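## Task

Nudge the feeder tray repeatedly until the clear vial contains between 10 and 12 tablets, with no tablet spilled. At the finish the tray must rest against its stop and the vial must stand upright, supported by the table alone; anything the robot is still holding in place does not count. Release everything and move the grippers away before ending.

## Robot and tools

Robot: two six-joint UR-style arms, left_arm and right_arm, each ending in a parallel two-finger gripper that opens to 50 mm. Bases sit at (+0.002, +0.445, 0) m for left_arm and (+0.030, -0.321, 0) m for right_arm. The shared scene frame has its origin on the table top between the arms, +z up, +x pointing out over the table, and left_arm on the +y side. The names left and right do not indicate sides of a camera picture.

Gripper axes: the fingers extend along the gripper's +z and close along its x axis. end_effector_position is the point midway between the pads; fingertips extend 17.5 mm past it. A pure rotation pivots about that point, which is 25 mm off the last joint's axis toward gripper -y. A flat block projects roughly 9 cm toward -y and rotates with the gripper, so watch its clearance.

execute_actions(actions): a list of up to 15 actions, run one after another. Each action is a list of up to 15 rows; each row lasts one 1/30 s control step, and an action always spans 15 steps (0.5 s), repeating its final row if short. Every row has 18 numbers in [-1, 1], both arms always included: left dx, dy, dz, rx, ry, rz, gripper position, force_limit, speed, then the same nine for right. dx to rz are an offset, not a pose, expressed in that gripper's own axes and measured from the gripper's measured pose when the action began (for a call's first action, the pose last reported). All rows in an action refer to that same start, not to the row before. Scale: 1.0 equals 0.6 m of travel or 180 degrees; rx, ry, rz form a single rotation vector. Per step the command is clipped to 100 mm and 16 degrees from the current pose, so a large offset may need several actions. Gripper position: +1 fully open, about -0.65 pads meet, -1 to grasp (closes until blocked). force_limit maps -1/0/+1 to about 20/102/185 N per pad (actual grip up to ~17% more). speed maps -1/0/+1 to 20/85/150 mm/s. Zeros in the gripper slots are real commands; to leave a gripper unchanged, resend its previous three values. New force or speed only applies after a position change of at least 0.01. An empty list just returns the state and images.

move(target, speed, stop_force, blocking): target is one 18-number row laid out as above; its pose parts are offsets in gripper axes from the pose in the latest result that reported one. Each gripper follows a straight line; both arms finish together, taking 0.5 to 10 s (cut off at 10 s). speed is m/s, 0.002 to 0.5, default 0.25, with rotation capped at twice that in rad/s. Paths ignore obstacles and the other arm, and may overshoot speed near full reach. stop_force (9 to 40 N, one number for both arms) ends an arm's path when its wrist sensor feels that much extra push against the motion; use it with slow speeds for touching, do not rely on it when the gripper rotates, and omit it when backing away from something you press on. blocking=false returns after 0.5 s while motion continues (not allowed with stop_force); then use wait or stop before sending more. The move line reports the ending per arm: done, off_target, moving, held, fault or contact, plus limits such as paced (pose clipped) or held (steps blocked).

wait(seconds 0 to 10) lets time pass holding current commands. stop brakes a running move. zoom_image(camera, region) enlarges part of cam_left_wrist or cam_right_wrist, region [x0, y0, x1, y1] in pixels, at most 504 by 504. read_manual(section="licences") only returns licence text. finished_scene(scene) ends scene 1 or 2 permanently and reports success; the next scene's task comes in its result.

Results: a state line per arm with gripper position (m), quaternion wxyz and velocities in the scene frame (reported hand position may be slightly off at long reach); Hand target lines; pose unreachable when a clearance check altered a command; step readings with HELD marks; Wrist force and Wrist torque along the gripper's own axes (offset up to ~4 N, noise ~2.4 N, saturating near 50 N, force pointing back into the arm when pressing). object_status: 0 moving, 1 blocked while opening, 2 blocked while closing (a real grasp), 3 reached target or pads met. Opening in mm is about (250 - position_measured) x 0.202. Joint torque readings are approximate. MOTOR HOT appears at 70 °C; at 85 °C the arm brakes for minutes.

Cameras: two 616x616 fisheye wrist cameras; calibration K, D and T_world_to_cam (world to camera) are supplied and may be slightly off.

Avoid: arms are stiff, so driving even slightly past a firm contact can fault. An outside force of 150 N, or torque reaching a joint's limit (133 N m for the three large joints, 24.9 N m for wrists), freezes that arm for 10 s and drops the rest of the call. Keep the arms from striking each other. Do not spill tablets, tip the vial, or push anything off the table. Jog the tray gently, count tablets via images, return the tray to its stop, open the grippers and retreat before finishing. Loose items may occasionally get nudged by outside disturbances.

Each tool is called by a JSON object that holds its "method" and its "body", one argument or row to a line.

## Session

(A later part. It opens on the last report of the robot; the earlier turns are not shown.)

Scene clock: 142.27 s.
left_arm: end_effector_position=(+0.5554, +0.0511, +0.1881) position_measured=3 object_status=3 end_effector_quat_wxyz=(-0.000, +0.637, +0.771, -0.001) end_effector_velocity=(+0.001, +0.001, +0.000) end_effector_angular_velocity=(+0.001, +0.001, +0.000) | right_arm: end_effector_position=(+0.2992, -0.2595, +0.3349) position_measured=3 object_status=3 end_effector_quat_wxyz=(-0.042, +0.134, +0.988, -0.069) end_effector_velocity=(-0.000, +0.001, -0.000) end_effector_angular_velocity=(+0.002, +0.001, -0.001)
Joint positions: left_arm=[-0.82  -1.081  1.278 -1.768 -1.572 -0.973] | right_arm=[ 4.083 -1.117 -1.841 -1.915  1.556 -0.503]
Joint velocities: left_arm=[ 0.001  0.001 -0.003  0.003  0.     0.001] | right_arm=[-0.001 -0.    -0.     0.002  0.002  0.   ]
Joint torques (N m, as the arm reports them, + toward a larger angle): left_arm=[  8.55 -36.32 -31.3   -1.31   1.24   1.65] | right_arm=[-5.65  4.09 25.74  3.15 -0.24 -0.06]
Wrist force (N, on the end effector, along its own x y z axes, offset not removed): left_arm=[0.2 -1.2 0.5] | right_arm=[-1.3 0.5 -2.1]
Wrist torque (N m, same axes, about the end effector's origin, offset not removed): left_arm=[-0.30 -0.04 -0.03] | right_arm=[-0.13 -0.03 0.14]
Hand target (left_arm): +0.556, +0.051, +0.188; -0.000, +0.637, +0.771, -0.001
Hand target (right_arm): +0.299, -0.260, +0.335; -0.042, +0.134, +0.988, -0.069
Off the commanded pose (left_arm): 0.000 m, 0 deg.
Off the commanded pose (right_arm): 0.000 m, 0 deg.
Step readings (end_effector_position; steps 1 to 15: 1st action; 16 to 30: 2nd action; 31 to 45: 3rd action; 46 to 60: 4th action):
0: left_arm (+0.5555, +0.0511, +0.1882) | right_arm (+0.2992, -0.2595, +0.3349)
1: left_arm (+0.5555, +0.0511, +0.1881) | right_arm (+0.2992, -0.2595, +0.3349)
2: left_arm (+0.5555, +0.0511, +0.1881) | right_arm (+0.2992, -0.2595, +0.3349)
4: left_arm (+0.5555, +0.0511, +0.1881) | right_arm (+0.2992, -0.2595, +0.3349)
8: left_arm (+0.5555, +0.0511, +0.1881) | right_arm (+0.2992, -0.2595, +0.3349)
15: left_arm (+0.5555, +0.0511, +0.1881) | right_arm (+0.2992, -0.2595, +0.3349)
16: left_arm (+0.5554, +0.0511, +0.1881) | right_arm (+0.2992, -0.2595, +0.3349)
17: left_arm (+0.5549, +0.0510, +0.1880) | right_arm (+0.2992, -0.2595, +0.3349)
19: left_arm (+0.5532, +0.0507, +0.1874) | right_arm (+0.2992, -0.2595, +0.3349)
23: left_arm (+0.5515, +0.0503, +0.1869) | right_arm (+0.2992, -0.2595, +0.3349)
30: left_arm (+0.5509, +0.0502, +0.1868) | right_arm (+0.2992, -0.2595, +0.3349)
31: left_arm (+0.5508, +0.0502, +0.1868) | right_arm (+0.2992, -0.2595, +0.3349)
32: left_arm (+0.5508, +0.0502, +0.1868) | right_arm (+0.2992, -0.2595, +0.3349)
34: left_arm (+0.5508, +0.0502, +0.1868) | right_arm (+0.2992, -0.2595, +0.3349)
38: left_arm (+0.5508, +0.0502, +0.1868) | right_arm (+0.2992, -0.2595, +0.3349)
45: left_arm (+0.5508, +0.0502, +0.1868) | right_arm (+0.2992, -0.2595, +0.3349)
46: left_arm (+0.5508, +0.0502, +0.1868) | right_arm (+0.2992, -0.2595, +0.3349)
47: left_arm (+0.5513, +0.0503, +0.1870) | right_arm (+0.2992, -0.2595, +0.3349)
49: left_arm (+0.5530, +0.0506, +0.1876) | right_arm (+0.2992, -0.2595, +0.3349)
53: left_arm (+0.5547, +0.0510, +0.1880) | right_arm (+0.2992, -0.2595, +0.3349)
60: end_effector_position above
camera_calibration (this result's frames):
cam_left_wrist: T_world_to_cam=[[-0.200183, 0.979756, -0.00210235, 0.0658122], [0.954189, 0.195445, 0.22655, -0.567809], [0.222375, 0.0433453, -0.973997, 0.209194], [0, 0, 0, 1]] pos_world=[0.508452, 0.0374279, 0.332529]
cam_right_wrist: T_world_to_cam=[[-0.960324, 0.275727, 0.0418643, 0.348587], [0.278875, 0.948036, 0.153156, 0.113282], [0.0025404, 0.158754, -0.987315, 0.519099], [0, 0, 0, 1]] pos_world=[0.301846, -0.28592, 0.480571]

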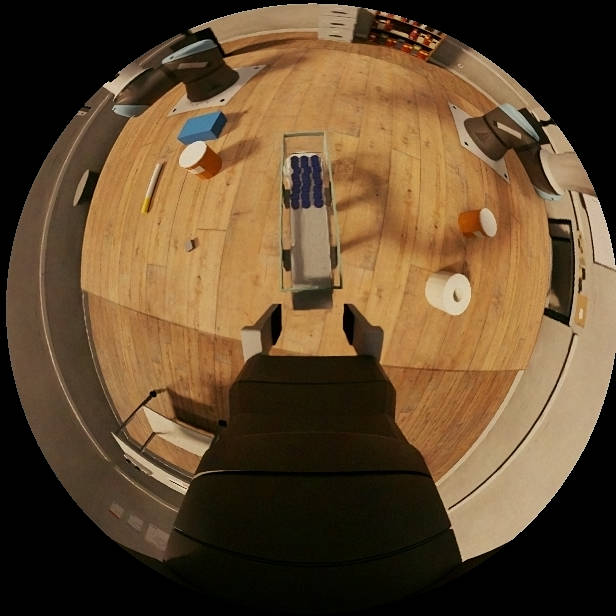

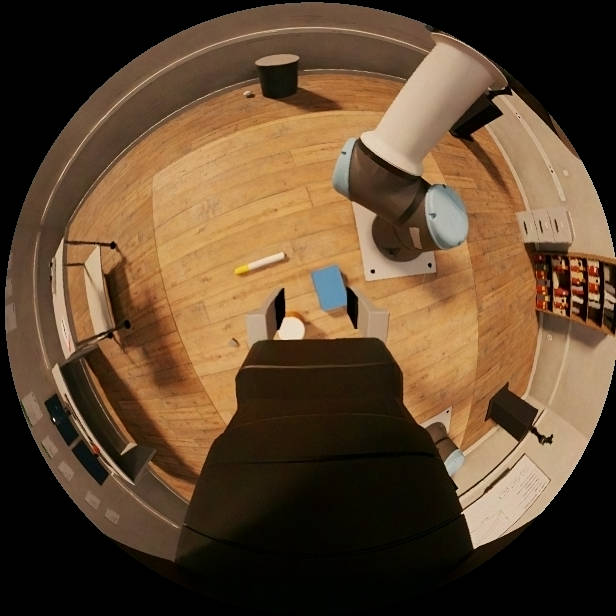

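{"method": "move", "body": {
  "target": [0,0,-0.1,0,0,0,1,-0.5,1,0,0,0,0,0,0,1,0,0]
}}

{"method": "finished_scene", "body": {
  "scene": 2
}}

Scene clock: 146.70 s.
left_arm: end_effector_position=(+0.5555, +0.0512, +0.2480) position_measured=3 object_status=3 end_effector_quat_wxyz=(+0.000, +0.637, +0.771, -0.001) end_effector_velocity=(+0.000, -0.001, +0.001) end_effector_angular_velocity=(+0.000, +0.001, -0.001) | right_arm: end_effector_position=(+0.2992, -0.2595, +0.3349) position_measured=3 object_status=3 end_effector_quat_wxyz=(-0.042, +0.134, +0.988, -0.069) end_effector_velocity=(+0.000, +0.000, -0.000) end_effector_angular_velocity=(+0.001, +0.000, -0.001)
Joint positions: left_arm=[-0.82  -1.1    1.152 -1.624 -1.572 -0.973] | right_arm=[ 4.083 -1.117 -1.841 -1.915  1.556 -0.503]
Joint velocities: left_arm=[-0.     0.002 -0.007  0.006 -0.001  0.001] | right_arm=[-0.    -0.001 -0.     0.002  0.001 -0.   ]
Joint torques (N m, as the arm reports them, + toward a larger angle): left_arm=[ -5.22 -34.1  -33.48  -1.56  -1.38  -0.74] | right_arm=[-5.66  4.61 26.43  3.09 -0.32 -0.15]
Wrist force (N, on the end effector, along its own x y z axes, offset not removed): left_arm=[-0.7 -3.7 -0.1] | right_arm=[-3.1 -1.6 0.4]
Wrist torque (N m, same axes, about the end effector's origin, offset not removed): left_arm=[-0.67 0.07 0.05] | right_arm=[-0.36 0.28 0.23]
Hand target (left_arm): +0.556, +0.051, +0.248; -0.000, +0.637, +0.771, -0.001
Hand target (right_arm): +0.299, -0.260, +0.335; -0.042, +0.134, +0.988, -0.069
Off the commanded pose (left_arm): 0.000 m, 0 deg.
Off the commanded pose (right_arm): 0.000 m, 0 deg.
move: done
camera_calibration (this result's frames):
cam_left_wrist: T_world_to_cam=[[-0.200261, 0.97974, -0.00233872, 0.0660173], [0.954113, 0.195564, 0.226765, -0.581497], [0.222628, 0.0431808, -0.973947, 0.267374], [0, 0, 0, 1]] pos_world=[0.50851, 0.0374948, 0.392426]
cam_right_wrist: T_world_to_cam=[[-0.960324, 0.275727, 0.0418645, 0.348587], [0.278875, 0.948036, 0.153156, 0.113282], [0.0025402, 0.158754, -0.987315, 0.519099], [0, 0, 0, 1]] pos_world=[0.301846, -0.28592, 0.480571]

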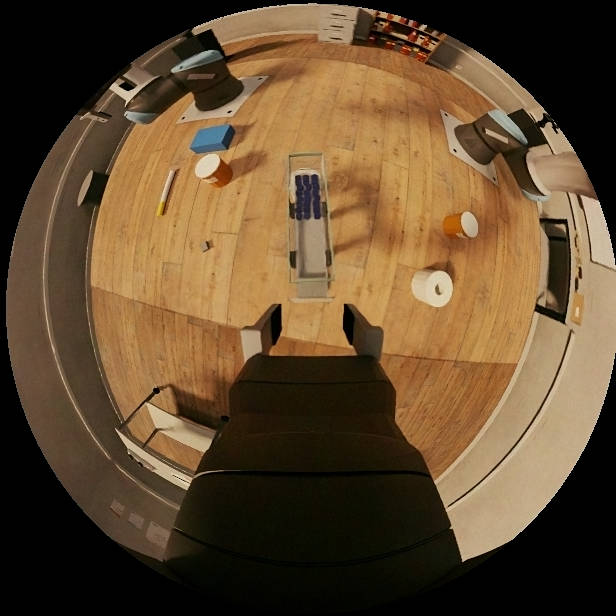

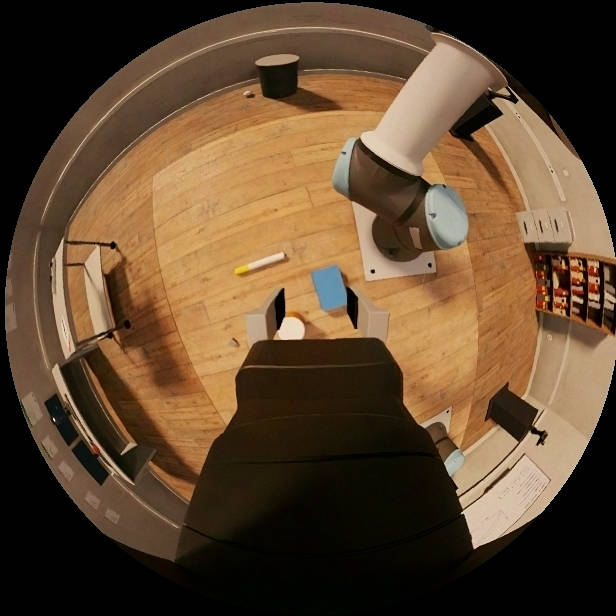

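The scene is finished: the task was done.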